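## Task

Take the foam cube off the desk and set it on the top surface of the low shelf. Open the hand and withdraw afterwards. The robot must not topple or be left leaning, or the task fails. The cube must stay there by itself; if only the robot's grip or contact holds it in place, it is not done.

## Robot and tools

ROBOT. A wheeled cart with two drive wheels and two rear casters. It carries a pan/tilt head with head_camera and two five-joint arms (left_arm, right_arm), each with a one-jaw gripper and a wrist camera (left_wrist_camera, right_wrist_camera). The cart is 0.53 m wide and spans x = -0.35 to 0.07 m. Arm pan axes sit at x = -0.060, y = +0.155 (left) and -0.155 (right). Each shoulder is 0.89 m high. Links: upper arm 0.116, forearm 0.135, hand 0.162 m. A fixed-jaw tip reaches about 0.44 m from its pan axis at most and cannot go below about 0.55 m above the floor. The base only drives straight or spins; it cannot slide sideways. Loose objects may occasionally be nudged by something else.

FRAMES. Base frame: origin on the floor between the drive wheels, x forward, y left, z up. left_hand and right_hand in results are the fixed-jaw tip positions in this frame; a held object sits beside the tip on the swinging-jaw side. Hand axes: z along the fingers, y from swinging jaw toward fixed jaw. base_odometry is relative to the base's starting pose, counts wheel rotation only (slip looks like travel), heading positive to the left, -3.142 to 3.142.

execute_actions. Argument actions: a list holding zero or one action. An action may contain base, joints, or both; everything in it starts at once. base holds exactly one key: translate_m, a straight drive offset in metres from where the base last reported itself, forward positive, range -1.4 to 1.4; or rotate_rad, a turn-in-place offset in radians, left (counter-clockwise from above) positive, range -3.2 to 3.2. joints is a single object covering both arms and the head, keyed by joint name, each value an absolute target angle in radians (not an offset). Ranges: head_pan_rad -3.2 to 3.2 (0 ahead, positive left); head_tilt_rad -0.76 to 1.45 (0 level, positive down); for each arm, shoulder_pan_rad -1.919 to 1.919, shoulder_lift_rad -1.745 to 1.745, elbow_flex_rad -1.69 to 1.58, wrist_flex_rad -1.658 to 1.658, wrist_roll_rad -2.743 to 2.841, gripper_rad 0 to 1.919. Joints left out may keep driving to earlier targets. Optional cameras: list of head_camera, left_wrist_camera, right_wrist_camera or all; omitted/null means all, [] means none. Unknown keys or out-of-range numbers reject the whole call with no motion. One action runs at most 15 s. An empty list just reports state and images.

JOINT MEANING. Pan: at 0 the left arm points left, the right arm right; positive is clockwise from above; straight ahead is +1.571 (left) and -1.571 (right). Bend: with lift, elbow and wrist_flex at 0 the upper arm is nearly vertical (0.24 rad outward) and forearm and fingers are level; positive bends downward; the three summed give finger angle below horizontal (1.571 = pointing down, which needs the forearm no more than 0.08 rad above level). Roll: -1.522 closes the jaws across the arm plane with the fixed jaw on the left looking outward; 1.619 puts it on the right; 0.049 closes within the plane. Over furniture with level fingers keep the fixed jaw on the left, since the hand body then bulges upward rather than down. Gripper opening at the tips: 0 -> 0.003 m, 0.3 -> 0.026, 0.6 -> 0.049, 1 -> 0.076, 1.919 -> 0.106. Squeeze by targeting up to 0.2 rad below the contact angle; going much lower adds nothing and may trip the jaw. A holding jaw reads off_target; done means empty or nearly so.

OTHER TOOLS. wait: seconds 0 to 10, commands nothing, returns state and images. zoom_image: camera name plus region [x0, y0, x1, y1] in pixels of that camera's latest full image (origin top-left, at most 504 by 504). read_manual: licence texts only. finished_scene: scene 1 or 2; ends it for good and reports success, so the object must already rest stably and the hand be clear.

RESULTS. joint_positions, left_hand, right_hand, base_odometry, base_status and joint_status per commanded motion (done, off_target, time_out, not_followed, limit_stop_at_motor_heat), on_its_own for uncommanded motion, a pictures line giving image order, and Motor temperatures per arm in joint_positions order. For the base, done only means the wheels turned the commanded amount. off_target on a free arm implies load, obstruction or a tripped motor. joint command not followed (with a cause line) means a self-collision check refused that arm's targets; the gripper part still runs and the refused targets may be retried later. MOTOR HOT appears from 55 °C; at 70 °C an OVER-TEMPERATURE FAULT stops the arm. A reported stop cancels the rest of that reply's motion calls.

CAUTIONS. Joints under weight sag below target; compensate on the next move. Hand positions can be off by a few centimetres. A joint held more than about 0.30 rad from target for about 2 s trips to 20 % torque; to reset, once it settles, target 0.2 rad beyond its reading away from the bad target. Payload about 0.4 kg at full reach, 0.7 kg within 0.28 m. Stow pose: left pan -1.75, lift 0.05, elbow 1.35, wrist_flex -1.55, roll -1.52; right the same with pan 1.75. Stow in two steps (wrist joints first, then the rest); leaving stow, don't move wrists first. Spinning needs 0.44 m clearance; turning or reversing next to a desk can snag the cart's rear and tip it. Pulling on things in front tips the robot most easily. Never let the arms collide or press together. Avoid drops, slams and hard pushes.

Each tool is called in YAML: its name, and indented under it one key for each argument.

## Session

execute_actions:
  actions:
    - {"joints":{"head_tilt_rad":0.6}}
  cameras: ["head_camera"]

Scene clock: 1.17 s.
Motor temperatures (°C, as the motors report them): left_arm=[30 30 30 35 29] | right_arm=[33 30 28 28 29]
base_odometry: x=+0.000 y=+0.000 heading=+0.000 (m, m, rad; odometry frame)
base_status: not commanded
joint_positions: head_pan_rad=-0.027 head_tilt_rad=+0.594 left_arm_shoulder_pan_rad=-1.751 left_arm_shoulder_lift_rad=+0.059 left_arm_elbow_flex_rad=+1.418 left_arm_wrist_flex_rad=-1.611 left_arm_wrist_roll_rad=-1.491 left_arm_gripper_rad=+1.920 right_arm_shoulder_pan_rad=+1.727 right_arm_shoulder_lift_rad=+0.057 right_arm_elbow_flex_rad=+1.408 right_arm_wrist_flex_rad=-1.504 right_arm_wrist_roll_rad=-1.517 right_arm_gripper_rad=+1.920
joint_status: all done
left_hand: x=-0.2966 y=+0.1039 z=+0.8919 quat_wxyz=(-0.056, -0.654, -0.070, +0.751) (m; base frame)
right_hand: x=-0.3028 y=-0.1245 z=+0.8771 quat_wxyz=(-0.058, +0.691, -0.053, -0.718) (m; base frame)
pictures: head_camera
camera_calibration (this result's frames):
head_camera: T_world_to_cam=[[-0.0495702, -0.998086, 0.036983, -0.0458187], [-0.550417, -0.00359902, -0.834882, 0.982922], [0.833417, -0.0617413, -0.549185, 0.660646], [0, 0, 0, 1]] pos_world=[-0.0118477, -0.00140424, 1.18514]
Images, in order (width x height): head_camera 644x476.

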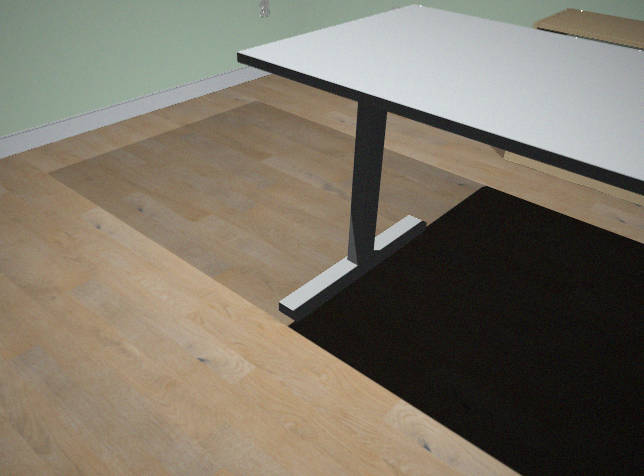

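execute_actions:
  actions:
    - {"joints":{"head_tilt_rad":0.35,"head_pan_rad":-0.5}}
  cameras: ["head_camera"]

Scene clock: 2.87 s.
Motor temperatures (°C, as the motors report them): left_arm=[30 30 30 35 29] | right_arm=[33 30 28 28 29]
base_odometry: x=+0.000 y=+0.000 heading=+0.000 (m, m, rad; odometry frame)
base_status: not commanded
joint_positions: head_pan_rad=-0.490 head_tilt_rad=+0.363 left_arm_shoulder_pan_rad=-1.751 left_arm_shoulder_lift_rad=+0.059 left_arm_elbow_flex_rad=+1.418 left_arm_wrist_flex_rad=-1.611 left_arm_wrist_roll_rad=-1.491 left_arm_gripper_rad=+1.920 right_arm_shoulder_pan_rad=+1.727 right_arm_shoulder_lift_rad=+0.057 right_arm_elbow_flex_rad=+1.408 right_arm_wrist_flex_rad=-1.504 right_arm_wrist_roll_rad=-1.517 right_arm_gripper_rad=+1.920
joint_status: all done
left_hand: x=-0.2966 y=+0.1039 z=+0.8919 quat_wxyz=(-0.056, -0.654, -0.070, +0.751) (m; base frame)
right_hand: x=-0.3028 y=-0.1245 z=+0.8771 quat_wxyz=(-0.058, +0.691, -0.053, -0.718) (m; base frame)
pictures: head_camera
camera_calibration (this result's frames):
head_camera: T_world_to_cam=[[-0.497373, -0.866992, 0.0307462, -0.0596868], [-0.312544, 0.146013, -0.938614, 1.1135], [0.809281, -0.476451, -0.343596, 0.422879], [0, 0, 0, 1]] pos_world=[-0.0238976, -0.0128523, 1.19228]
Images, in order (width x height): head_camera 644x476.

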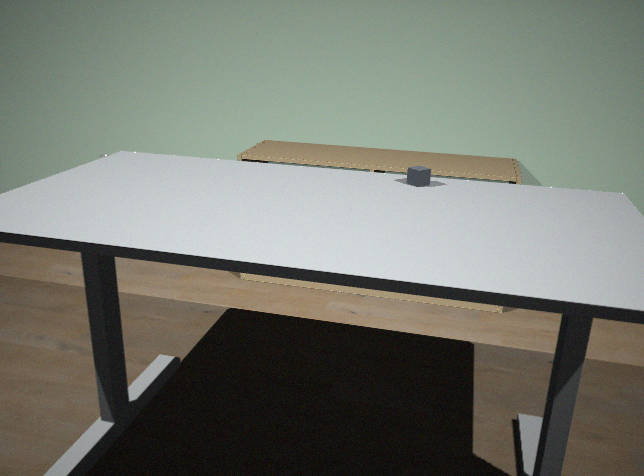

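execute_actions:
  actions:
    - {"base":{"rotate_rad":0.8},"joints":{"head_pan_rad":-0.6}}
  cameras: []

execute_actions:
  actions:
    - {"base":{"translate_m":1.4}}
  cameras: []

execute_actions:
  actions:
    - {"base":{"translate_m":0.3}}
  cameras: []

execute_actions:
  actions:
    - {"base":{"rotate_rad":-1.571},"joints":{"head_pan_rad":0}}
  cameras: ["head_camera"]

Scene clock: 10.77 s.
Motor temperatures (°C, as the motors report them): left_arm=[30 30 30 35 29] | right_arm=[33 30 28 28 29]
base_odometry: x=-0.001 y=+0.000 heading=+0.799 (m, m, rad; odometry frame)
base_status: done
joint_positions: head_pan_rad=-0.590 head_tilt_rad=+0.363 left_arm_shoulder_pan_rad=-1.751 left_arm_shoulder_lift_rad=+0.059 left_arm_elbow_flex_rad=+1.418 left_arm_wrist_flex_rad=-1.611 left_arm_wrist_roll_rad=-1.491 left_arm_gripper_rad=+1.920 right_arm_shoulder_pan_rad=+1.727 right_arm_shoulder_lift_rad=+0.057 right_arm_elbow_flex_rad=+1.408 right_arm_wrist_flex_rad=-1.504 right_arm_wrist_roll_rad=-1.517 right_arm_gripper_rad=+1.920
joint_status: all done
left_hand: x=-0.2966 y=+0.1039 z=+0.8919 quat_wxyz=(-0.056, -0.654, -0.070, +0.751) (m; base frame)
right_hand: x=-0.3028 y=-0.1245 z=+0.8771 quat_wxyz=(-0.058, +0.691, -0.053, -0.718) (m; base frame)
pictures: none
No camera images: the call's "cameras" was empty. Leave "cameras" out to get every camera's image.

Scene clock: 18.60 s.
Motor temperatures (°C, as the motors report them): left_arm=[30 30 30 35 29] | right_arm=[33 30 28 28 29]
base_odometry: x=+0.975 y=+1.004 heading=+0.798 (m, m, rad; odometry frame)
base_status: done
joint_positions: head_pan_rad=-0.590 head_tilt_rad=+0.363 left_arm_shoulder_pan_rad=-1.751 left_arm_shoulder_lift_rad=+0.059 left_arm_elbow_flex_rad=+1.418 left_arm_wrist_flex_rad=-1.611 left_arm_wrist_roll_rad=-1.491 left_arm_gripper_rad=+1.920 right_arm_shoulder_pan_rad=+1.727 right_arm_shoulder_lift_rad=+0.057 right_arm_elbow_flex_rad=+1.408 right_arm_wrist_flex_rad=-1.504 right_arm_wrist_roll_rad=-1.517 right_arm_gripper_rad=+1.920
joint_status: not commanded
left_hand: x=-0.2966 y=+0.1039 z=+0.8919 quat_wxyz=(-0.056, -0.654, -0.070, +0.751) (m; base frame)
right_hand: x=-0.3028 y=-0.1245 z=+0.8771 quat_wxyz=(-0.058, +0.691, -0.053, -0.718) (m; base frame)
pictures: none
No camera images: the call's "cameras" was empty. Leave "cameras" out to get every camera's image.

Scene clock: 20.87 s.
Motor temperatures (°C, as the motors report them): left_arm=[30 30 30 35 29] | right_arm=[33 30 28 28 29]
base_odometry: x=+1.185 y=+1.219 heading=+0.798 (m, m, rad; odometry frame)
base_status: done
joint_positions: head_pan_rad=-0.590 head_tilt_rad=+0.363 left_arm_shoulder_pan_rad=-1.751 left_arm_shoulder_lift_rad=+0.059 left_arm_elbow_flex_rad=+1.418 left_arm_wrist_flex_rad=-1.611 left_arm_wrist_roll_rad=-1.491 left_arm_gripper_rad=+1.920 right_arm_shoulder_pan_rad=+1.727 right_arm_shoulder_lift_rad=+0.057 right_arm_elbow_flex_rad=+1.408 right_arm_wrist_flex_rad=-1.504 right_arm_wrist_roll_rad=-1.517 right_arm_gripper_rad=+1.920
joint_status: not commanded
left_hand: x=-0.2966 y=+0.1039 z=+0.8919 quat_wxyz=(-0.056, -0.654, -0.070, +0.751) (m; base frame)
right_hand: x=-0.3028 y=-0.1245 z=+0.8771 quat_wxyz=(-0.058, +0.691, -0.053, -0.718) (m; base frame)
pictures: none
No camera images: the call's "cameras" was empty. Leave "cameras" out to get every camera's image.

Scene clock: 23.53 s.
Motor temperatures (°C, as the motors report them): left_arm=[30 30 30 35 29] | right_arm=[33 30 28 28 29]
base_odometry: x=+1.184 y=+1.219 heading=-0.772 (m, m, rad; odometry frame)
base_status: done
joint_positions: head_pan_rad=-0.010 head_tilt_rad=+0.363 left_arm_shoulder_pan_rad=-1.751 left_arm_shoulder_lift_rad=+0.059 left_arm_elbow_flex_rad=+1.418 left_arm_wrist_flex_rad=-1.611 left_arm_wrist_roll_rad=-1.491 left_arm_gripper_rad=+1.920 right_arm_shoulder_pan_rad=+1.727 right_arm_shoulder_lift_rad=+0.057 right_arm_elbow_flex_rad=+1.408 right_arm_wrist_flex_rad=-1.504 right_arm_wrist_roll_rad=-1.517 right_arm_gripper_rad=+1.920
joint_status: all done
left_hand: x=-0.2966 y=+0.1039 z=+0.8919 quat_wxyz=(-0.056, -0.654, -0.070, +0.751) (m; base frame)
right_hand: x=-0.3028 y=-0.1245 z=+0.8771 quat_wxyz=(-0.058, +0.691, -0.053, -0.718) (m; base frame)
pictures: head_camera
camera_calibration (this result's frames):
head_camera: T_world_to_cam=[[-0.0407947, -0.998695, 0.0307359, -0.0382158], [-0.344337, -0.0148249, -0.938729, 1.11214], [0.93796, -0.0488787, -0.343282, 0.428566], [0, 0, 0, 1]] pos_world=[-0.0205871, -0.000730915, 1.19229]
Images, in order (width x height): head_camera 644x476.

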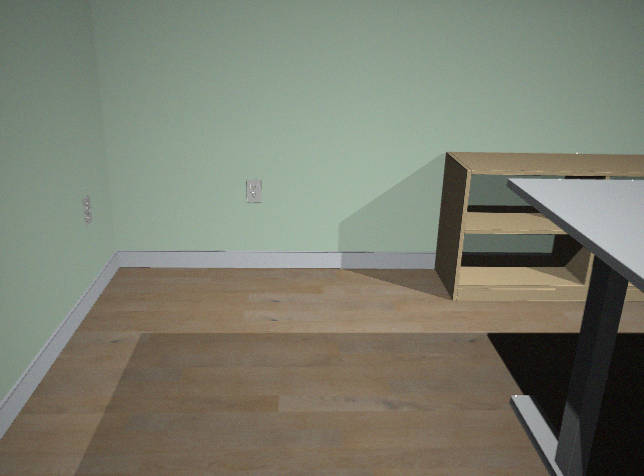

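execute_actions:
  actions:
    - {"base":{"translate_m":1.4}}
  cameras: []

execute_actions:
  actions:
    - {"base":{"translate_m":0.63}}
  cameras: []

execute_actions:
  actions:
    - {"base":{"rotate_rad":-1.6},"joints":{"head_tilt_rad":0.5}}
  cameras: ["head_camera"]

Scene clock: 32.73 s.
Motor temperatures (°C, as the motors report them): left_arm=[30 30 30 35 29] | right_arm=[33 30 28 28 29]
base_odometry: x=+2.187 y=+0.242 heading=-0.769 (m, m, rad; odometry frame)
base_status: done
joint_positions: head_pan_rad=-0.010 head_tilt_rad=+0.363 left_arm_shoulder_pan_rad=-1.751 left_arm_shoulder_lift_rad=+0.059 left_arm_elbow_flex_rad=+1.418 left_arm_wrist_flex_rad=-1.611 left_arm_wrist_roll_rad=-1.491 left_arm_gripper_rad=+1.920 right_arm_shoulder_pan_rad=+1.727 right_arm_shoulder_lift_rad=+0.057 right_arm_elbow_flex_rad=+1.408 right_arm_wrist_flex_rad=-1.504 right_arm_wrist_roll_rad=-1.517 right_arm_gripper_rad=+1.920
joint_status: not commanded
left_hand: x=-0.2966 y=+0.1039 z=+0.8919 quat_wxyz=(-0.056, -0.654, -0.070, +0.751) (m; base frame)
right_hand: x=-0.3028 y=-0.1245 z=+0.8771 quat_wxyz=(-0.058, +0.691, -0.053, -0.718) (m; base frame)
pictures: none
No camera images: the call's "cameras" was empty. Leave "cameras" out to get every camera's image.

Scene clock: 36.80 s.
Motor temperatures (°C, as the motors report them): left_arm=[30 30 30 35 29] | right_arm=[33 30 28 28 29]
base_odometry: x=+2.641 y=-0.195 heading=-0.767 (m, m, rad; odometry frame)
base_status: done
joint_positions: head_pan_rad=-0.010 head_tilt_rad=+0.363 left_arm_shoulder_pan_rad=-1.751 left_arm_shoulder_lift_rad=+0.059 left_arm_elbow_flex_rad=+1.418 left_arm_wrist_flex_rad=-1.611 left_arm_wrist_roll_rad=-1.491 left_arm_gripper_rad=+1.920 right_arm_shoulder_pan_rad=+1.727 right_arm_shoulder_lift_rad=+0.057 right_arm_elbow_flex_rad=+1.408 right_arm_wrist_flex_rad=-1.504 right_arm_wrist_roll_rad=-1.517 right_arm_gripper_rad=+1.920
joint_status: not commanded
left_hand: x=-0.2966 y=+0.1039 z=+0.8919 quat_wxyz=(-0.056, -0.654, -0.070, +0.751) (m; base frame)
right_hand: x=-0.3028 y=-0.1245 z=+0.8771 quat_wxyz=(-0.058, +0.691, -0.053, -0.718) (m; base frame)
pictures: none
No camera images: the call's "cameras" was empty. Leave "cameras" out to get every camera's image.

Scene clock: 39.50 s.
Motor temperatures (°C, as the motors report them): left_arm=[30 30 30 35 29] | right_arm=[33 30 28 28 29]
base_odometry: x=+2.641 y=-0.195 heading=-2.366 (m, m, rad; odometry frame)
base_status: done
joint_positions: head_pan_rad=-0.010 head_tilt_rad=+0.494 left_arm_shoulder_pan_rad=-1.751 left_arm_shoulder_lift_rad=+0.059 left_arm_elbow_flex_rad=+1.418 left_arm_wrist_flex_rad=-1.611 left_arm_wrist_roll_rad=-1.491 left_arm_gripper_rad=+1.920 right_arm_shoulder_pan_rad=+1.727 right_arm_shoulder_lift_rad=+0.057 right_arm_elbow_flex_rad=+1.408 right_arm_wrist_flex_rad=-1.504 right_arm_wrist_roll_rad=-1.517 right_arm_gripper_rad=+1.920
joint_status: all done
left_hand: x=-0.2966 y=+0.1039 z=+0.8919 quat_wxyz=(-0.056, -0.654, -0.070, +0.751) (m; base frame)
right_hand: x=-0.3028 y=-0.1245 z=+0.8771 quat_wxyz=(-0.058, +0.691, -0.053, -0.718) (m; base frame)
pictures: head_camera
camera_calibration (this result's frames):
head_camera: T_world_to_cam=[[-0.0364851, -0.998739, 0.0344961, -0.0423412], [-0.463878, -0.013649, -0.885794, 1.04559], [0.885147, -0.0483202, -0.462795, 0.563643], [0, 0, 0, 1]] pos_world=[-0.0154257, -0.000781274, 1.18849]
Images, in order (width x height): head_camera 644x476.

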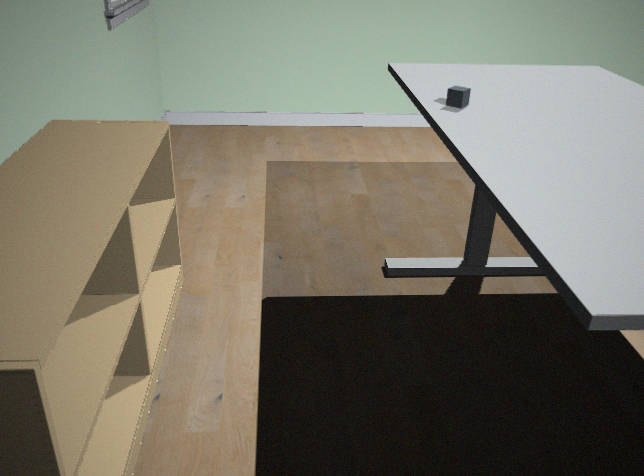

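execute_actions:
  actions:
    - {"base":{"rotate_rad":0.036}}
  cameras: []

execute_actions:
  actions:
    - {"base":{"translate_m":1.4},"joints":{"head_tilt_rad":0.8,"head_pan_rad":-0.9}}
  cameras: ["head_camera"]

Scene clock: 42.57 s.
Motor temperatures (°C, as the motors report them): left_arm=[30 30 30 35 29] | right_arm=[33 30 28 28 29]
base_odometry: x=+2.640 y=-0.195 heading=-2.328 (m, m, rad; odometry frame)
base_status: done
joint_positions: head_pan_rad=-0.010 head_tilt_rad=+0.494 left_arm_shoulder_pan_rad=-1.751 left_arm_shoulder_lift_rad=+0.059 left_arm_elbow_flex_rad=+1.418 left_arm_wrist_flex_rad=-1.611 left_arm_wrist_roll_rad=-1.491 left_arm_gripper_rad=+1.920 right_arm_shoulder_pan_rad=+1.727 right_arm_shoulder_lift_rad=+0.057 right_arm_elbow_flex_rad=+1.408 right_arm_wrist_flex_rad=-1.504 right_arm_wrist_roll_rad=-1.517 right_arm_gripper_rad=+1.920
joint_status: not commanded
left_hand: x=-0.2966 y=+0.1039 z=+0.8919 quat_wxyz=(-0.056, -0.654, -0.070, +0.751) (m; base frame)
right_hand: x=-0.3028 y=-0.1245 z=+0.8771 quat_wxyz=(-0.058, +0.691, -0.053, -0.718) (m; base frame)
pictures: none
No camera images: the call's "cameras" was empty. Leave "cameras" out to get every camera's image.

Scene clock: 50.33 s.
Motor temperatures (°C, as the motors report them): left_arm=[30 30 30 35 29] | right_arm=[33 30 28 28 29]
base_odometry: x=+1.677 y=-1.211 heading=-2.326 (m, m, rad; odometry frame)
base_status: done
joint_positions: head_pan_rad=-0.890 head_tilt_rad=+0.795 left_arm_shoulder_pan_rad=-1.751 left_arm_shoulder_lift_rad=+0.059 left_arm_elbow_flex_rad=+1.418 left_arm_wrist_flex_rad=-1.611 left_arm_wrist_roll_rad=-1.491 left_arm_gripper_rad=+1.920 right_arm_shoulder_pan_rad=+1.727 right_arm_shoulder_lift_rad=+0.057 right_arm_elbow_flex_rad=+1.408 right_arm_wrist_flex_rad=-1.504 right_arm_wrist_roll_rad=-1.517 right_arm_gripper_rad=+1.920
joint_status: all done
left_hand: x=-0.2966 y=+0.1039 z=+0.8919 quat_wxyz=(-0.056, -0.654, -0.070, +0.751) (m; base frame)
right_hand: x=-0.3028 y=-0.1245 z=+0.8771 quat_wxyz=(-0.058, +0.691, -0.053, -0.718) (m; base frame)
pictures: head_camera
camera_calibration (this result's frames):
head_camera: T_world_to_cam=[[-0.785919, -0.616981, 0.0408194, -0.0848428], [-0.458206, 0.536798, -0.708446, 0.841728], [0.415186, -0.575484, -0.704584, 0.819853], [0, 0, 0, 1]] pos_world=[-0.0213864, -0.0323714, 1.17744]
Images, in order (width x height): head_camera 644x476.

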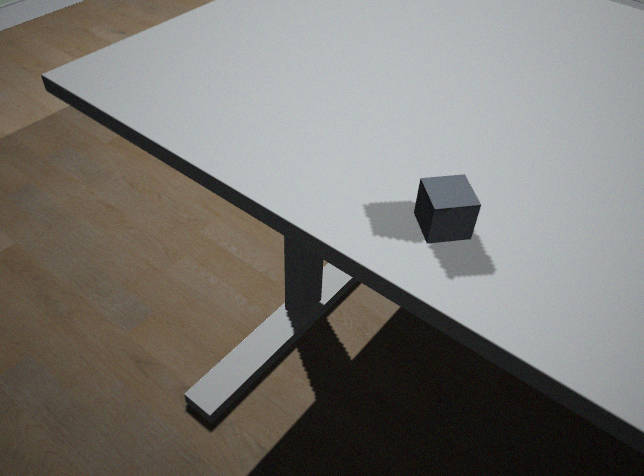

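execute_actions:
  actions:
    - {"joints":{"right_arm_shoulder_pan_rad":-0.66,"right_arm_shoulder_lift_rad":0.3,"right_arm_elbow_flex_rad":-0.2}}
  cameras: []

execute_actions:
  actions:
    - {"joints":{"right_arm_shoulder_lift_rad":0.5,"right_arm_wrist_flex_rad":0.3,"right_arm_gripper_rad":1.3}}
  cameras: ["head_camera","right_wrist_camera"]

Scene clock: 58.43 s.
Motor temperatures (°C, as the motors report them): left_arm=[30 30 30 35 29] | right_arm=[33 30 28 28 29]
base_odometry: x=+1.677 y=-1.211 heading=-2.326 (m, m, rad; odometry frame)
base_status: not commanded
joint_positions: head_pan_rad=-0.890 head_tilt_rad=+0.795 left_arm_shoulder_pan_rad=-1.751 left_arm_shoulder_lift_rad=+0.059 left_arm_elbow_flex_rad=+1.418 left_arm_wrist_flex_rad=-1.611 left_arm_wrist_roll_rad=-1.491 left_arm_gripper_rad=+1.920 right_arm_shoulder_pan_rad=-0.650 right_arm_shoulder_lift_rad=+0.314 right_arm_elbow_flex_rad=-0.167 right_arm_wrist_flex_rad=-1.504 right_arm_wrist_roll_rad=-1.517 right_arm_gripper_rad=+1.920
joint_status: all done
left_hand: x=-0.2966 y=+0.1039 z=+0.8919 quat_wxyz=(-0.056, -0.654, -0.070, +0.751) (m; base frame)
right_hand: x=+0.1037 y=-0.3574 z=+1.1348 quat_wxyz=(+0.890, +0.047, +0.095, -0.444) (m; base frame)
pictures: none
No camera images: the call's "cameras" was empty. Leave "cameras" out to get every camera's image.

Scene clock: 60.40 s.
Motor temperatures (°C, as the motors report them): left_arm=[30 30 30 35 29] | right_arm=[33 30 28 28 29]
base_odometry: x=+1.677 y=-1.211 heading=-2.326 (m, m, rad; odometry frame)
base_status: not commanded
joint_positions: head_pan_rad=-0.890 head_tilt_rad=+0.795 left_arm_shoulder_pan_rad=-1.751 left_arm_shoulder_lift_rad=+0.059 left_arm_elbow_flex_rad=+1.418 left_arm_wrist_flex_rad=-1.611 left_arm_wrist_roll_rad=-1.491 left_arm_gripper_rad=+1.920 right_arm_shoulder_pan_rad=-0.650 right_arm_shoulder_lift_rad=+0.522 right_arm_elbow_flex_rad=-0.169 right_arm_wrist_flex_rad=+0.298 right_arm_wrist_roll_rad=-1.517 right_arm_gripper_rad=+1.309
joint_status: all done
left_hand: x=-0.2966 y=+0.1039 z=+0.8919 quat_wxyz=(-0.056, -0.654, -0.070, +0.751) (m; base frame)
right_hand: x=+0.1681 y=-0.4421 z=+0.8382 quat_wxyz=(+0.397, +0.396, +0.804, -0.198) (m; base frame)
pictures: head_camera, right_wrist_camera
camera_calibration (this result's frames):
head_camera: T_world_to_cam=[[-0.785919, -0.616981, 0.0408194, -0.0848428], [-0.458206, 0.536798, -0.708446, 0.841728], [0.415186, -0.575484, -0.704584, 0.819853], [0, 0, 0, 1]] pos_world=[-0.0213864, -0.0323714, 1.17744]
right_wrist_camera: T_world_to_cam=[[-0.818515, -0.573592, 0.0320168, -0.147658], [-0.542105, 0.752733, -0.373517, 0.765768], [0.190146, -0.323086, -0.927071, 0.672186], [0, 0, 0, 1]] pos_world=[0.166452, -0.443941, 0.913919]
Images, in order (width x height): head_camera 644x476, right_wrist_camera 644x476.

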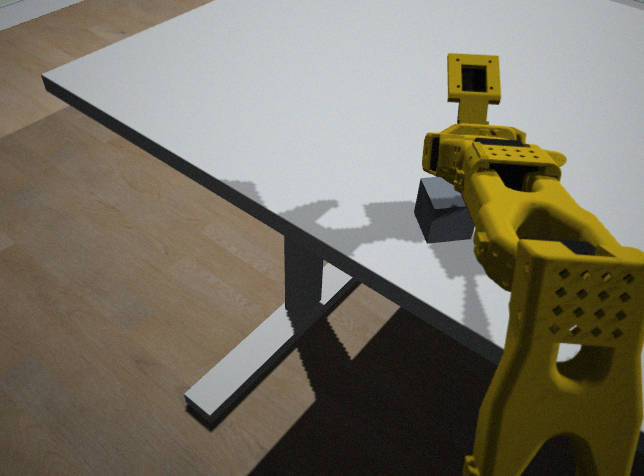

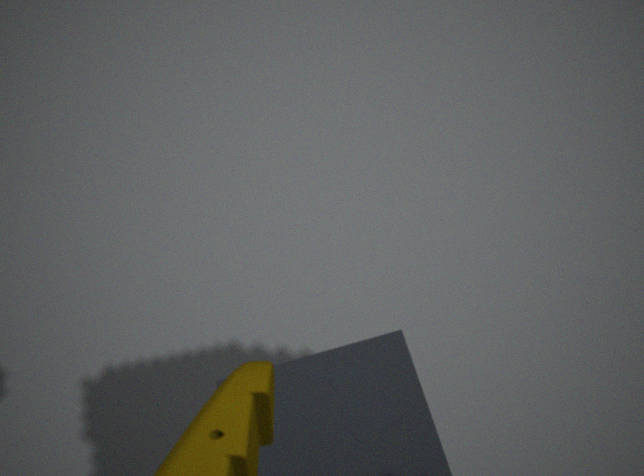

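execute_actions:
  actions:
    - {"joints":{"right_arm_shoulder_pan_rad":-0.74,"right_arm_shoulder_lift_rad":0.75,"right_arm_elbow_flex_rad":-0.65,"right_arm_wrist_flex_rad":0.81}}
  cameras: ["right_wrist_camera"]

execute_actions:
  actions:
    - {"joints":{"right_arm_shoulder_lift_rad":0.9,"right_arm_elbow_flex_rad":-0.74}}
  cameras: ["head_camera","right_wrist_camera"]

Scene clock: 64.50 s.
Motor temperatures (°C, as the motors report them): left_arm=[30 30 30 35 29] | right_arm=[33 30 28 28 29]
base_odometry: x=+1.677 y=-1.211 heading=-2.326 (m, m, rad; odometry frame)
base_status: not commanded
joint_positions: head_pan_rad=-0.890 head_tilt_rad=+0.795 left_arm_shoulder_pan_rad=-1.751 left_arm_shoulder_lift_rad=+0.059 left_arm_elbow_flex_rad=+1.418 left_arm_wrist_flex_rad=-1.611 left_arm_wrist_roll_rad=-1.491 left_arm_gripper_rad=+1.920 right_arm_shoulder_pan_rad=-0.730 right_arm_shoulder_lift_rad=+0.775 right_arm_elbow_flex_rad=-0.612 right_arm_wrist_flex_rad=+0.808 right_arm_wrist_roll_rad=-1.517 right_arm_gripper_rad=+1.309
joint_status: all done
left_hand: x=-0.2966 y=+0.1039 z=+0.8919 quat_wxyz=(-0.056, -0.654, -0.070, +0.751) (m; base frame)
right_hand: x=+0.1816 y=-0.4133 z=+0.8054 quat_wxyz=(+0.269, +0.388, +0.873, -0.121) (m; base frame)
pictures: right_wrist_camera
camera_calibration (this result's frames):
right_wrist_camera: T_world_to_cam=[[-0.762194, -0.645942, 0.0426563, -0.16777], [-0.647289, 0.759571, -0.0637861, 0.511551], [0.00880163, -0.0762284, -0.997052, 0.839818], [0, 0, 0, 1]] pos_world=[0.195857, -0.432911, 0.877128]
Images, in order (width x height): right_wrist_camera 644x476.

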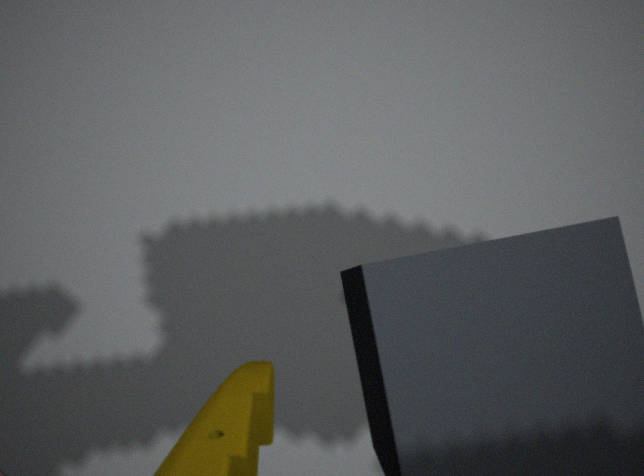

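Scene clock: 65.33 s.
Motor temperatures (°C, as the motors report them): left_arm=[30 30 30 35 29] | right_arm=[33 30 28 28 29]
base_odometry: x=+1.677 y=-1.211 heading=-2.326 (m, m, rad; odometry frame)
base_status: not commanded
joint_positions: head_pan_rad=-0.890 head_tilt_rad=+0.795 left_arm_shoulder_pan_rad=-1.751 left_arm_shoulder_lift_rad=+0.059 left_arm_elbow_flex_rad=+1.418 left_arm_wrist_flex_rad=-1.611 left_arm_wrist_roll_rad=-1.491 left_arm_gripper_rad=+1.920 right_arm_shoulder_pan_rad=-0.730 right_arm_shoulder_lift_rad=+0.926 right_arm_elbow_flex_rad=-0.703 right_arm_wrist_flex_rad=+0.808 right_arm_wrist_roll_rad=-1.517 right_arm_gripper_rad=+1.309
joint_status: all done
left_hand: x=-0.2966 y=+0.1039 z=+0.8919 quat_wxyz=(-0.056, -0.654, -0.070, +0.751) (m; base frame)
right_hand: x=+0.1807 y=-0.4123 z=+0.7767 quat_wxyz=(+0.243, +0.391, +0.881, -0.109) (m; base frame)
pictures: head_camera, right_wrist_camera
camera_calibration (this result's frames):
head_camera: T_world_to_cam=[[-0.785919, -0.616981, 0.0408194, -0.0848428], [-0.458206, 0.536798, -0.708446, 0.841728], [0.415186, -0.575484, -0.704584, 0.819853], [0, 0, 0, 1]] pos_world=[-0.0213864, -0.0323714, 1.17744]
right_wrist_camera: T_world_to_cam=[[-0.76046, -0.647879, 0.0441976, -0.168894], [-0.648642, 0.761083, -0.00402189, 0.46283], [-0.0310323, -0.0317269, -0.999015, 0.838427], [0, 0, 0, 1]] pos_world=[0.197793, -0.435074, 0.846927]
Images, in order (width x height): head_camera 644x476, right_wrist_camera 644x476.

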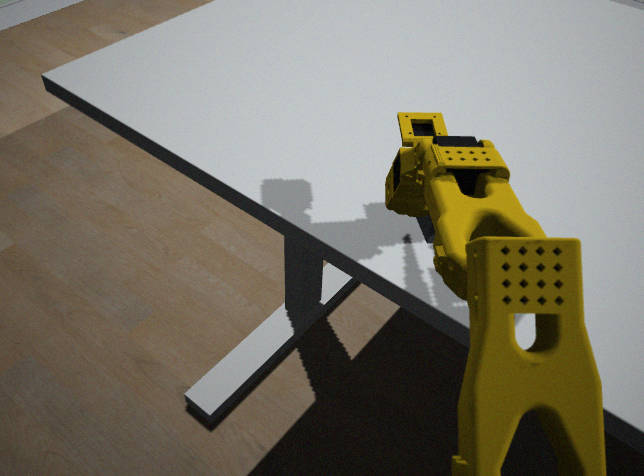

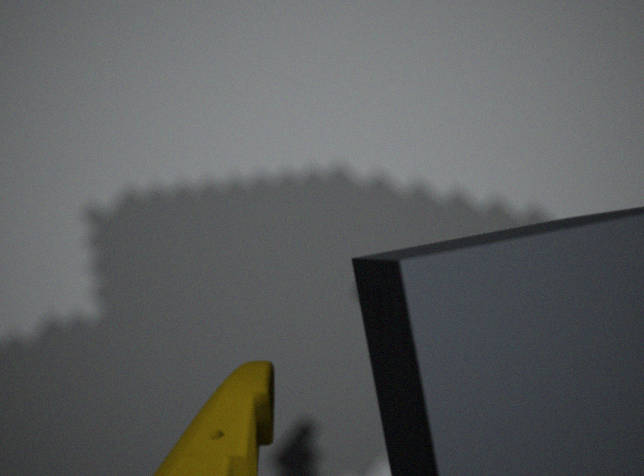

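Lower slightly, shift toward the cube, close.

execute_actions:
  actions:
    - {"joints":{"right_arm_shoulder_pan_rad":-0.70,"right_arm_shoulder_lift_rad":0.95}}
  cameras: []

execute_actions:
  actions:
    - {"joints":{"right_arm_gripper_rad":0.42}}
  cameras: ["head_camera","right_wrist_camera"]

Scene clock: 67.23 s.
Motor temperatures (°C, as the motors report them): left_arm=[30 30 30 35 29] | right_arm=[33 30 28 28 29]
base_odometry: x=+1.677 y=-1.211 heading=-2.326 (m, m, rad; odometry frame)
base_status: not commanded
joint_positions: head_pan_rad=-0.890 head_tilt_rad=+0.795 left_arm_shoulder_pan_rad=-1.751 left_arm_shoulder_lift_rad=+0.059 left_arm_elbow_flex_rad=+1.418 left_arm_wrist_flex_rad=-1.611 left_arm_wrist_roll_rad=-1.491 left_arm_gripper_rad=+1.920 right_arm_shoulder_pan_rad=-0.710 right_arm_shoulder_lift_rad=+0.976 right_arm_elbow_flex_rad=-0.706 right_arm_wrist_flex_rad=+0.808 right_arm_wrist_roll_rad=-1.517 right_arm_gripper_rad=+1.309
joint_status: all done
left_hand: x=-0.2966 y=+0.1039 z=+0.8919 quat_wxyz=(-0.056, -0.654, -0.070, +0.751) (m; base frame)
right_hand: x=+0.1717 y=-0.4126 z=+0.7612 quat_wxyz=(+0.221, +0.402, +0.882, -0.102) (m; base frame)
pictures: none
No camera images: the call's "cameras" was empty. Leave "cameras" out to get every camera's image.

Scene clock: 68.20 s.
Motor temperatures (°C, as the motors report them): left_arm=[30 30 30 35 29] | right_arm=[33 30 28 28 29]
base_odometry: x=+1.677 y=-1.211 heading=-2.326 (m, m, rad; odometry frame)
base_status: not commanded
joint_positions: head_pan_rad=-0.890 head_tilt_rad=+0.795 left_arm_shoulder_pan_rad=-1.751 left_arm_shoulder_lift_rad=+0.059 left_arm_elbow_flex_rad=+1.418 left_arm_wrist_flex_rad=-1.611 left_arm_wrist_roll_rad=-1.491 left_arm_gripper_rad=+1.920 right_arm_shoulder_pan_rad=-0.707 right_arm_shoulder_lift_rad=+0.976 right_arm_elbow_flex_rad=-0.709 right_arm_wrist_flex_rad=+0.808 right_arm_wrist_roll_rad=-1.517 right_arm_gripper_rad=+0.563
joint_status: right_arm_gripper_rad off_target (ended at +0.563, target +0.420)
left_hand: x=-0.2966 y=+0.1039 z=+0.8919 quat_wxyz=(-0.056, -0.654, -0.070, +0.751) (m; base frame)
right_hand: x=+0.1712 y=-0.4137 z=+0.7619 quat_wxyz=(+0.223, +0.404, +0.881, -0.103) (m; base frame)
pictures: head_camera, right_wrist_camera
camera_calibration (this result's frames):
head_camera: T_world_to_cam=[[-0.785919, -0.616981, 0.0408194, -0.0848428], [-0.458206, 0.536798, -0.708446, 0.841728], [0.415186, -0.575484, -0.704584, 0.819853], [0, 0, 0, 1]] pos_world=[-0.0213864, -0.0323714, 1.17744]
right_wrist_camera: T_world_to_cam=[[-0.773873, -0.631723, 0.0452415, -0.168152], [-0.630434, 0.775189, 0.0404394, 0.42661], [-0.0606172, 0.00277318, -0.998157, 0.841927], [0, 0, 0, 1]] pos_world=[0.189856, -0.439264, 0.830732]
Images, in order (width x height): head_camera 644x476, right_wrist_camera 644x476.

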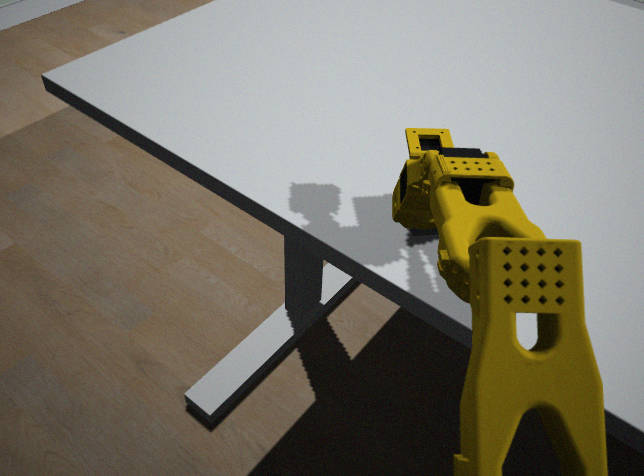

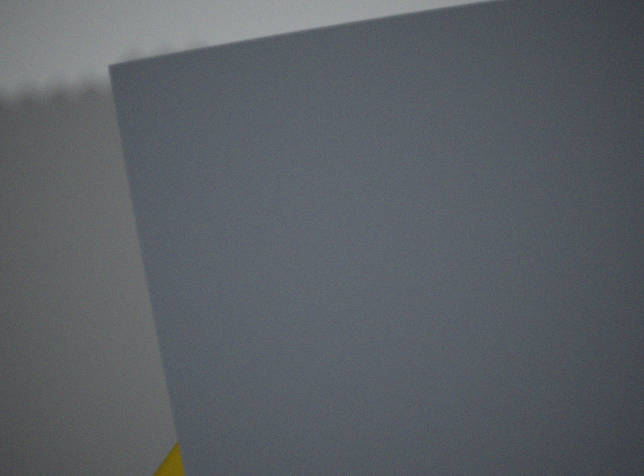

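execute_actions:
  actions:
    - {"joints":{"right_arm_shoulder_lift_rad":0.4,"right_arm_elbow_flex_rad":-0.3,"right_arm_wrist_flex_rad":0.6,"head_pan_rad":0.9,"head_tilt_rad":0.7}}
  cameras: ["head_camera"]

Scene clock: 73.43 s.
Motor temperatures (°C, as the motors report them): left_arm=[30 30 30 35 29] | right_arm=[33 30 28 28 29]
base_odometry: x=+1.677 y=-1.211 heading=-2.326 (m, m, rad; odometry frame)
base_status: not commanded
joint_positions: head_pan_rad=+0.890 head_tilt_rad=+0.714 left_arm_shoulder_pan_rad=-1.751 left_arm_shoulder_lift_rad=+0.059 left_arm_elbow_flex_rad=+1.418 left_arm_wrist_flex_rad=-1.611 left_arm_wrist_roll_rad=-1.491 left_arm_gripper_rad=+1.920 right_arm_shoulder_pan_rad=-0.707 right_arm_shoulder_lift_rad=+0.461 right_arm_elbow_flex_rad=-0.293 right_arm_wrist_flex_rad=+0.614 right_arm_wrist_roll_rad=-1.517 right_arm_gripper_rad=+0.562
joint_status: all done
left_hand: x=-0.2966 y=+0.1039 z=+0.8919 quat_wxyz=(-0.056, -0.654, -0.070, +0.751) (m; base frame)
right_hand: x=+0.1753 y=-0.4184 z=+0.8516 quat_wxyz=(+0.349, +0.384, +0.839, -0.162) (m; base frame)
pictures: head_camera
camera_calibration (this result's frames):
head_camera: T_world_to_cam=[[0.76478, -0.643082, 0.0394735, -0.0104108], [-0.392667, -0.513797, -0.762775, 0.907341], [0.510808, 0.567854, -0.645459, 0.756294], [0, 0, 0, 1]] pos_world=[-0.0220759, 0.0300287, 1.18066]
Images, in order (width x height): head_camera 644x476.

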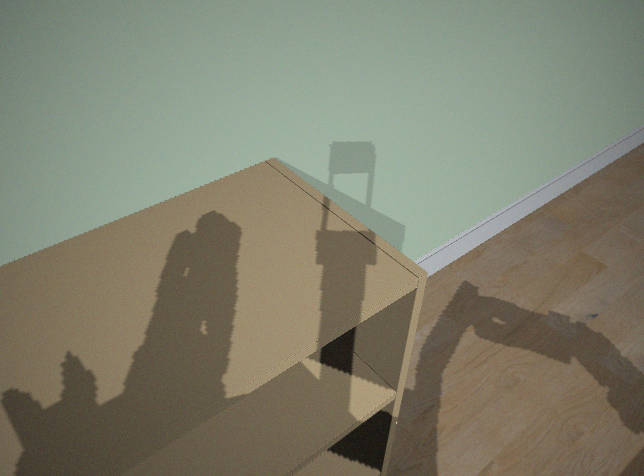

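execute_actions:
  actions:
    - {"base":{"translate_m":1.3},"joints":{"head_pan_rad":0,"head_tilt_rad":0.7}}
  cameras: ["head_camera"]

execute_actions:
  actions:
    - {"base":{"rotate_rad":2.58},"joints":{"right_arm_shoulder_pan_rad":-1.85}}
  cameras: ["head_camera"]

Scene clock: 84.83 s.
Motor temperatures (°C, as the motors report them): left_arm=[30 30 30 35 29] | right_arm=[33 30 28 29 29]
base_odometry: x=+0.787 y=-2.158 heading=-2.327 (m, m, rad; odometry frame)
base_status: done
joint_positions: head_pan_rad=+0.010 head_tilt_rad=+0.714 left_arm_shoulder_pan_rad=-1.751 left_arm_shoulder_lift_rad=+0.059 left_arm_elbow_flex_rad=+1.418 left_arm_wrist_flex_rad=-1.611 left_arm_wrist_roll_rad=-1.491 left_arm_gripper_rad=+1.920 right_arm_shoulder_pan_rad=-0.707 right_arm_shoulder_lift_rad=+0.461 right_arm_elbow_flex_rad=-0.293 right_arm_wrist_flex_rad=+0.614 right_arm_wrist_roll_rad=-1.517 right_arm_gripper_rad=+0.562
joint_status: all done
left_hand: x=-0.2966 y=+0.1039 z=+0.8919 quat_wxyz=(-0.056, -0.654, -0.070, +0.751) (m; base frame)
right_hand: x=+0.1753 y=-0.4184 z=+0.8516 quat_wxyz=(+0.349, +0.384, +0.839, -0.162) (m; base frame)
pictures: head_camera
camera_calibration (this result's frames):
head_camera: T_world_to_cam=[[-0.00838336, -0.999186, 0.0394706, -0.0467461], [-0.646071, -0.0247151, -0.762877, 0.895548], [0.763231, -0.0318963, -0.645338, 0.768019], [0, 0, 0, 1]] pos_world=[-0.00797998, -0.0000775647, 1.18067]
Images, in order (width x height): head_camera 644x476.

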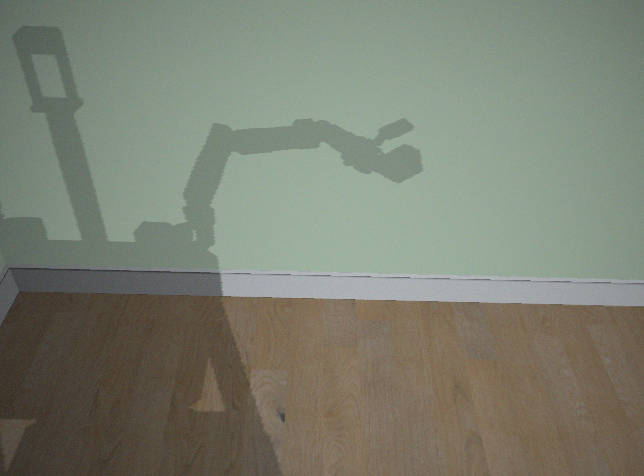

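Scene clock: 88.73 s.
Motor temperatures (°C, as the motors report them): left_arm=[30 30 30 35 29] | right_arm=[33 30 28 29 29]
base_odometry: x=+0.787 y=-2.157 heading=+0.252 (m, m, rad; odometry frame)
base_status: done
joint_positions: head_pan_rad=+0.010 head_tilt_rad=+0.714 left_arm_shoulder_pan_rad=-1.751 left_arm_shoulder_lift_rad=+0.059 left_arm_elbow_flex_rad=+1.418 left_arm_wrist_flex_rad=-1.611 left_arm_wrist_roll_rad=-1.491 left_arm_gripper_rad=+1.920 right_arm_shoulder_pan_rad=-1.841 right_arm_shoulder_lift_rad=+0.461 right_arm_elbow_flex_rad=-0.293 right_arm_wrist_flex_rad=+0.614 right_arm_wrist_roll_rad=-1.517 right_arm_gripper_rad=+0.562
joint_status: all done
left_hand: x=-0.2966 y=+0.1039 z=+0.8919 quat_wxyz=(-0.056, -0.654, -0.070, +0.751) (m; base frame)
right_hand: x=+0.2783 y=-0.0534 z=+0.8516 quat_wxyz=(+0.381, -0.126, +0.915, +0.051) (m; base frame)
pictures: head_camera
camera_calibration (this result's frames):
head_camera: T_world_to_cam=[[-0.0084329, -0.999185, 0.0394706, -0.0467485], [-0.646073, -0.024683, -0.762877, 0.895548], [0.763229, -0.0319341, -0.645338, 0.768019], [0, 0, 0, 1]] pos_world=[-0.00797998, -0.0000794992, 1.18067]
Images, in order (width x height): head_camera 644x476.

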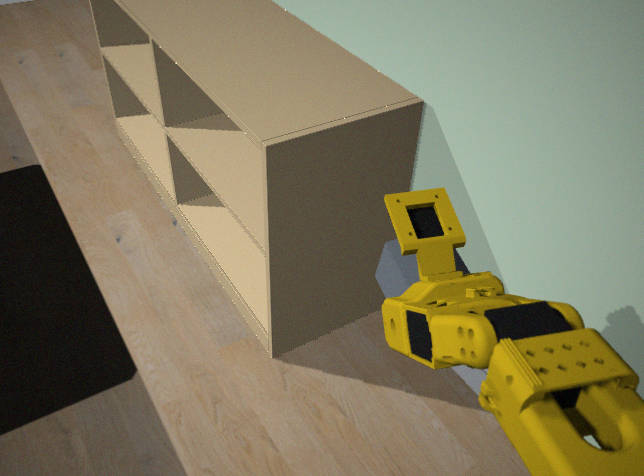

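execute_actions:
  actions:
    - {"base":{"translate_m":0.84}}
  cameras: []

execute_actions:
  actions:
    - {"joints":{"right_arm_shoulder_lift_rad":1.45,"right_arm_elbow_flex_rad":-0.75,"right_arm_wrist_flex_rad":0.05,"head_tilt_rad":0.95}}
  cameras: ["head_camera"]

Scene clock: 98.03 s.
Motor temperatures (°C, as the motors report them): left_arm=[30 30 30 35 29] | right_arm=[33 30 28 29 29]
base_odometry: x=+1.600 y=-1.947 heading=+0.252 (m, m, rad; odometry frame)
base_status: done
joint_positions: head_pan_rad=+0.010 head_tilt_rad=+0.714 left_arm_shoulder_pan_rad=-1.751 left_arm_shoulder_lift_rad=+0.059 left_arm_elbow_flex_rad=+1.418 left_arm_wrist_flex_rad=-1.611 left_arm_wrist_roll_rad=-1.491 left_arm_gripper_rad=+1.920 right_arm_shoulder_pan_rad=-1.841 right_arm_shoulder_lift_rad=+0.461 right_arm_elbow_flex_rad=-0.293 right_arm_wrist_flex_rad=+0.614 right_arm_wrist_roll_rad=-1.517 right_arm_gripper_rad=+0.562
joint_status: not commanded
left_hand: x=-0.2966 y=+0.1039 z=+0.8919 quat_wxyz=(-0.056, -0.654, -0.070, +0.751) (m; base frame)
right_hand: x=+0.2783 y=-0.0534 z=+0.8516 quat_wxyz=(+0.381, -0.126, +0.915, +0.051) (m; base frame)
pictures: none
No camera images: the call's "cameras" was empty. Leave "cameras" out to get every camera's image.

Scene clock: 99.53 s.
Motor temperatures (°C, as the motors report them): left_arm=[30 30 30 35 29] | right_arm=[33 30 28 29 29]
base_odometry: x=+1.600 y=-1.947 heading=+0.252 (m, m, rad; odometry frame)
base_status: not commanded
joint_positions: head_pan_rad=+0.010 head_tilt_rad=+0.945 left_arm_shoulder_pan_rad=-1.751 left_arm_shoulder_lift_rad=+0.059 left_arm_elbow_flex_rad=+1.418 left_arm_wrist_flex_rad=-1.611 left_arm_wrist_roll_rad=-1.491 left_arm_gripper_rad=+1.920 right_arm_shoulder_pan_rad=-1.841 right_arm_shoulder_lift_rad=+1.478 right_arm_elbow_flex_rad=-0.715 right_arm_wrist_flex_rad=+0.065 right_arm_wrist_roll_rad=-1.517 right_arm_gripper_rad=+0.562
joint_status: all done
left_hand: x=-0.2966 y=+0.1039 z=+0.8919 quat_wxyz=(-0.056, -0.654, -0.070, +0.751) (m; base frame)
right_hand: x=+0.2796 y=-0.0530 z=+0.6687 quat_wxyz=(+0.360, -0.128, +0.923, +0.048) (m; base frame)
pictures: head_camera
camera_calibration (this result's frames):
head_camera: T_world_to_cam=[[0.00107831, -0.999091, 0.0426244, -0.0499314], [-0.803379, -0.0262469, -0.594889, 0.694801], [0.595467, -0.033602, -0.802677, 0.941232], [0, 0, 0, 1]] pos_world=[-0.00222964, -0.0000223328, 1.17096]
Images, in order (width x height): head_camera 644x476.

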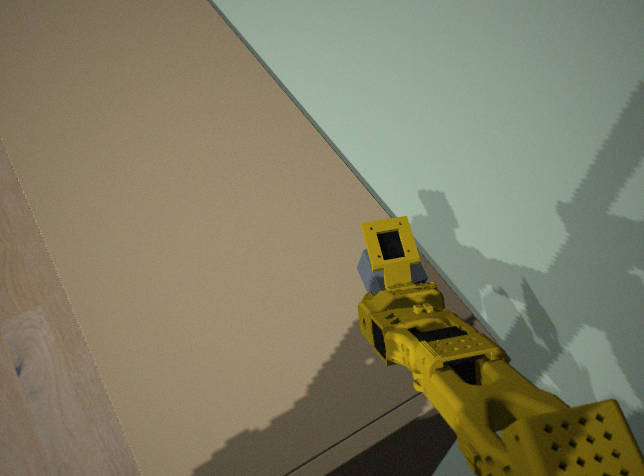

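Over the top, near the wall. Shift left and lower.

execute_actions:
  actions:
    - {"base":{"rotate_rad":0.15},"joints":{"right_arm_shoulder_pan_rad":-1.9,"right_arm_shoulder_lift_rad":1.62,"right_arm_elbow_flex_rad":-0.8}}
  cameras: ["head_camera"]

Scene clock: 101.17 s.
Motor temperatures (°C, as the motors report them): left_arm=[30 30 30 35 29] | right_arm=[33 30 28 29 29]
base_odometry: x=+1.601 y=-1.947 heading=+0.401 (m, m, rad; odometry frame)
base_status: done
joint_positions: head_pan_rad=+0.010 head_tilt_rad=+0.945 left_arm_shoulder_pan_rad=-1.751 left_arm_shoulder_lift_rad=+0.059 left_arm_elbow_flex_rad=+1.418 left_arm_wrist_flex_rad=-1.611 left_arm_wrist_roll_rad=-1.491 left_arm_gripper_rad=+1.920 right_arm_shoulder_pan_rad=-1.891 right_arm_shoulder_lift_rad=+1.645 right_arm_elbow_flex_rad=-0.767 right_arm_wrist_flex_rad=+0.064 right_arm_wrist_roll_rad=-1.517 right_arm_gripper_rad=+0.562
joint_status: all done
left_hand: x=-0.2966 y=+0.1039 z=+0.8919 quat_wxyz=(-0.056, -0.654, -0.070, +0.751) (m; base frame)
right_hand: x=+0.2460 y=-0.0453 z=+0.6273 quat_wxyz=(+0.306, -0.154, +0.938, +0.049) (m; base frame)
pictures: head_camera
camera_calibration (this result's frames):
head_camera: T_world_to_cam=[[0.00104406, -0.999091, 0.0426244, -0.0499331], [-0.803383, -0.0262192, -0.594885, 0.694796], [0.595462, -0.0336226, -0.80268, 0.941235], [0, 0, 0, 1]] pos_world=[-0.00222955, -0.0000238758, 1.17096]
Images, in order (width x height): head_camera 644x476.

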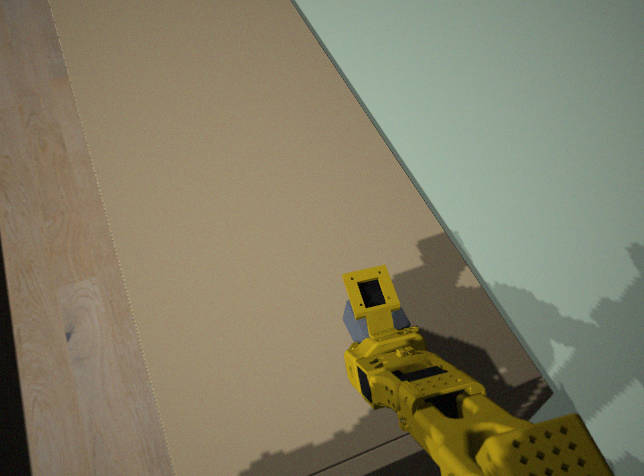

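execute_actions:
  actions:
    - {"joints":{"right_arm_wrist_flex_rad":0.16}}
  cameras: []

execute_actions:
  actions:
    - {"joints":{"right_arm_gripper_rad":1.2}}
  cameras: []

execute_actions:
  actions:
    - {"joints":{"right_arm_shoulder_lift_rad":0.9,"right_arm_elbow_flex_rad":-0.3}}
  cameras: []

execute_actions:
  actions:
    - {"base":{"translate_m":-0.3}}
  cameras: ["head_camera"]

Scene clock: 103.27 s.
Motor temperatures (°C, as the motors report them): left_arm=[30 30 30 35 29] | right_arm=[33 30 28 29 29]
base_odometry: x=+1.601 y=-1.947 heading=+0.401 (m, m, rad; odometry frame)
base_status: not commanded
joint_positions: head_pan_rad=+0.010 head_tilt_rad=+0.945 left_arm_shoulder_pan_rad=-1.751 left_arm_shoulder_lift_rad=+0.059 left_arm_elbow_flex_rad=+1.418 left_arm_wrist_flex_rad=-1.611 left_arm_wrist_roll_rad=-1.491 left_arm_gripper_rad=+1.920 right_arm_shoulder_pan_rad=-1.891 right_arm_shoulder_lift_rad=+1.645 right_arm_elbow_flex_rad=-0.769 right_arm_wrist_flex_rad=+0.157 right_arm_wrist_roll_rad=-1.517 right_arm_gripper_rad=+0.562
joint_status: all done
left_hand: x=-0.2966 y=+0.1039 z=+0.8919 quat_wxyz=(-0.056, -0.654, -0.070, +0.751) (m; base frame)
right_hand: x=+0.2344 y=-0.0491 z=+0.6193 quat_wxyz=(+0.262, -0.156, +0.951, +0.042) (m; base frame)
pictures: none
No camera images: the call's "cameras" was empty. Leave "cameras" out to get every camera's image.

Scene clock: 104.20 s.
Motor temperatures (°C, as the motors report them): left_arm=[30 30 30 35 29] | right_arm=[33 30 28 29 29]
base_odometry: x=+1.601 y=-1.947 heading=+0.401 (m, m, rad; odometry frame)
base_status: not commanded
joint_positions: head_pan_rad=+0.010 head_tilt_rad=+0.945 left_arm_shoulder_pan_rad=-1.751 left_arm_shoulder_lift_rad=+0.059 left_arm_elbow_flex_rad=+1.418 left_arm_wrist_flex_rad=-1.611 left_arm_wrist_roll_rad=-1.491 left_arm_gripper_rad=+1.920 right_arm_shoulder_pan_rad=-1.891 right_arm_shoulder_lift_rad=+1.645 right_arm_elbow_flex_rad=-0.770 right_arm_wrist_flex_rad=+0.157 right_arm_wrist_roll_rad=-1.517 right_arm_gripper_rad=+1.189
joint_status: all done
left_hand: x=-0.2966 y=+0.1039 z=+0.8919 quat_wxyz=(-0.056, -0.654, -0.070, +0.751) (m; base frame)
right_hand: x=+0.2348 y=-0.0490 z=+0.6196 quat_wxyz=(+0.263, -0.156, +0.951, +0.042) (m; base frame)
pictures: none
No camera images: the call's "cameras" was empty. Leave "cameras" out to get every camera's image.

Scene clock: 105.43 s.
Motor temperatures (°C, as the motors report them): left_arm=[30 30 30 35 29] | right_arm=[33 30 28 29 29]
base_odometry: x=+1.601 y=-1.947 heading=+0.401 (m, m, rad; odometry frame)
base_status: not commanded
joint_positions: head_pan_rad=+0.010 head_tilt_rad=+0.945 left_arm_shoulder_pan_rad=-1.751 left_arm_shoulder_lift_rad=+0.059 left_arm_elbow_flex_rad=+1.418 left_arm_wrist_flex_rad=-1.611 left_arm_wrist_roll_rad=-1.491 left_arm_gripper_rad=+1.920 right_arm_shoulder_pan_rad=-1.891 right_arm_shoulder_lift_rad=+0.962 right_arm_elbow_flex_rad=-0.298 right_arm_wrist_flex_rad=+0.159 right_arm_wrist_roll_rad=-1.517 right_arm_gripper_rad=+1.190
joint_status: all done
left_hand: x=-0.2966 y=+0.1039 z=+0.8919 quat_wxyz=(-0.056, -0.654, -0.070, +0.751) (m; base frame)
right_hand: x=+0.2764 y=-0.0352 z=+0.7383 quat_wxyz=(+0.360, -0.151, +0.919, +0.057) (m; base frame)
pictures: none
No camera images: the call's "cameras" was empty. Leave "cameras" out to get every camera's image.

Scene clock: 107.87 s.
Motor temperatures (°C, as the motors report them): left_arm=[30 30 30 35 29] | right_arm=[33 30 28 29 29]
base_odometry: x=+1.325 y=-2.065 heading=+0.404 (m, m, rad; odometry frame)
base_status: done
joint_positions: head_pan_rad=+0.010 head_tilt_rad=+0.945 left_arm_shoulder_pan_rad=-1.751 left_arm_shoulder_lift_rad=+0.059 left_arm_elbow_flex_rad=+1.418 left_arm_wrist_flex_rad=-1.611 left_arm_wrist_roll_rad=-1.491 left_arm_gripper_rad=+1.920 right_arm_shoulder_pan_rad=-1.891 right_arm_shoulder_lift_rad=+0.962 right_arm_elbow_flex_rad=-0.296 right_arm_wrist_flex_rad=+0.159 right_arm_wrist_roll_rad=-1.517 right_arm_gripper_rad=+1.190
joint_status: not commanded
left_hand: x=-0.2966 y=+0.1039 z=+0.8919 quat_wxyz=(-0.056, -0.654, -0.070, +0.751) (m; base frame)
right_hand: x=+0.2762 y=-0.0353 z=+0.7380 quat_wxyz=(+0.360, -0.151, +0.919, +0.057) (m; base frame)
pictures: head_camera
camera_calibration (this result's frames):
head_camera: T_world_to_cam=[[0.00104971, -0.999091, 0.0426256, -0.0499342], [-0.803465, -0.0262199, -0.594775, 0.694665], [0.595351, -0.0336238, -0.802762, 0.941324], [0, 0, 0, 1]] pos_world=[-0.00222681, -0.0000238577, 1.17096]
Images, in order (width x height): head_camera 644x476.

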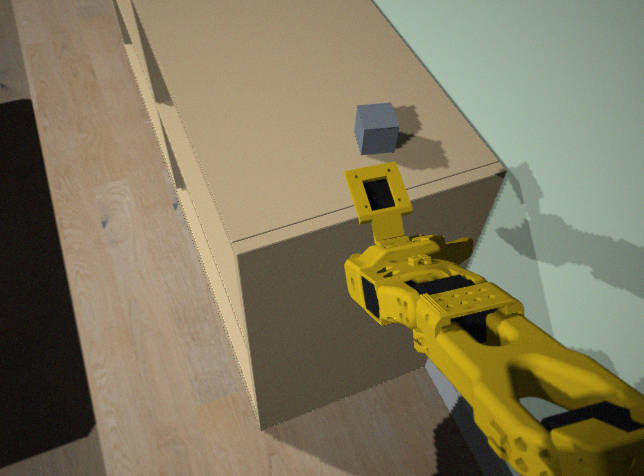

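finished_scene:
  scene: 1

The scene is finished: the task was done.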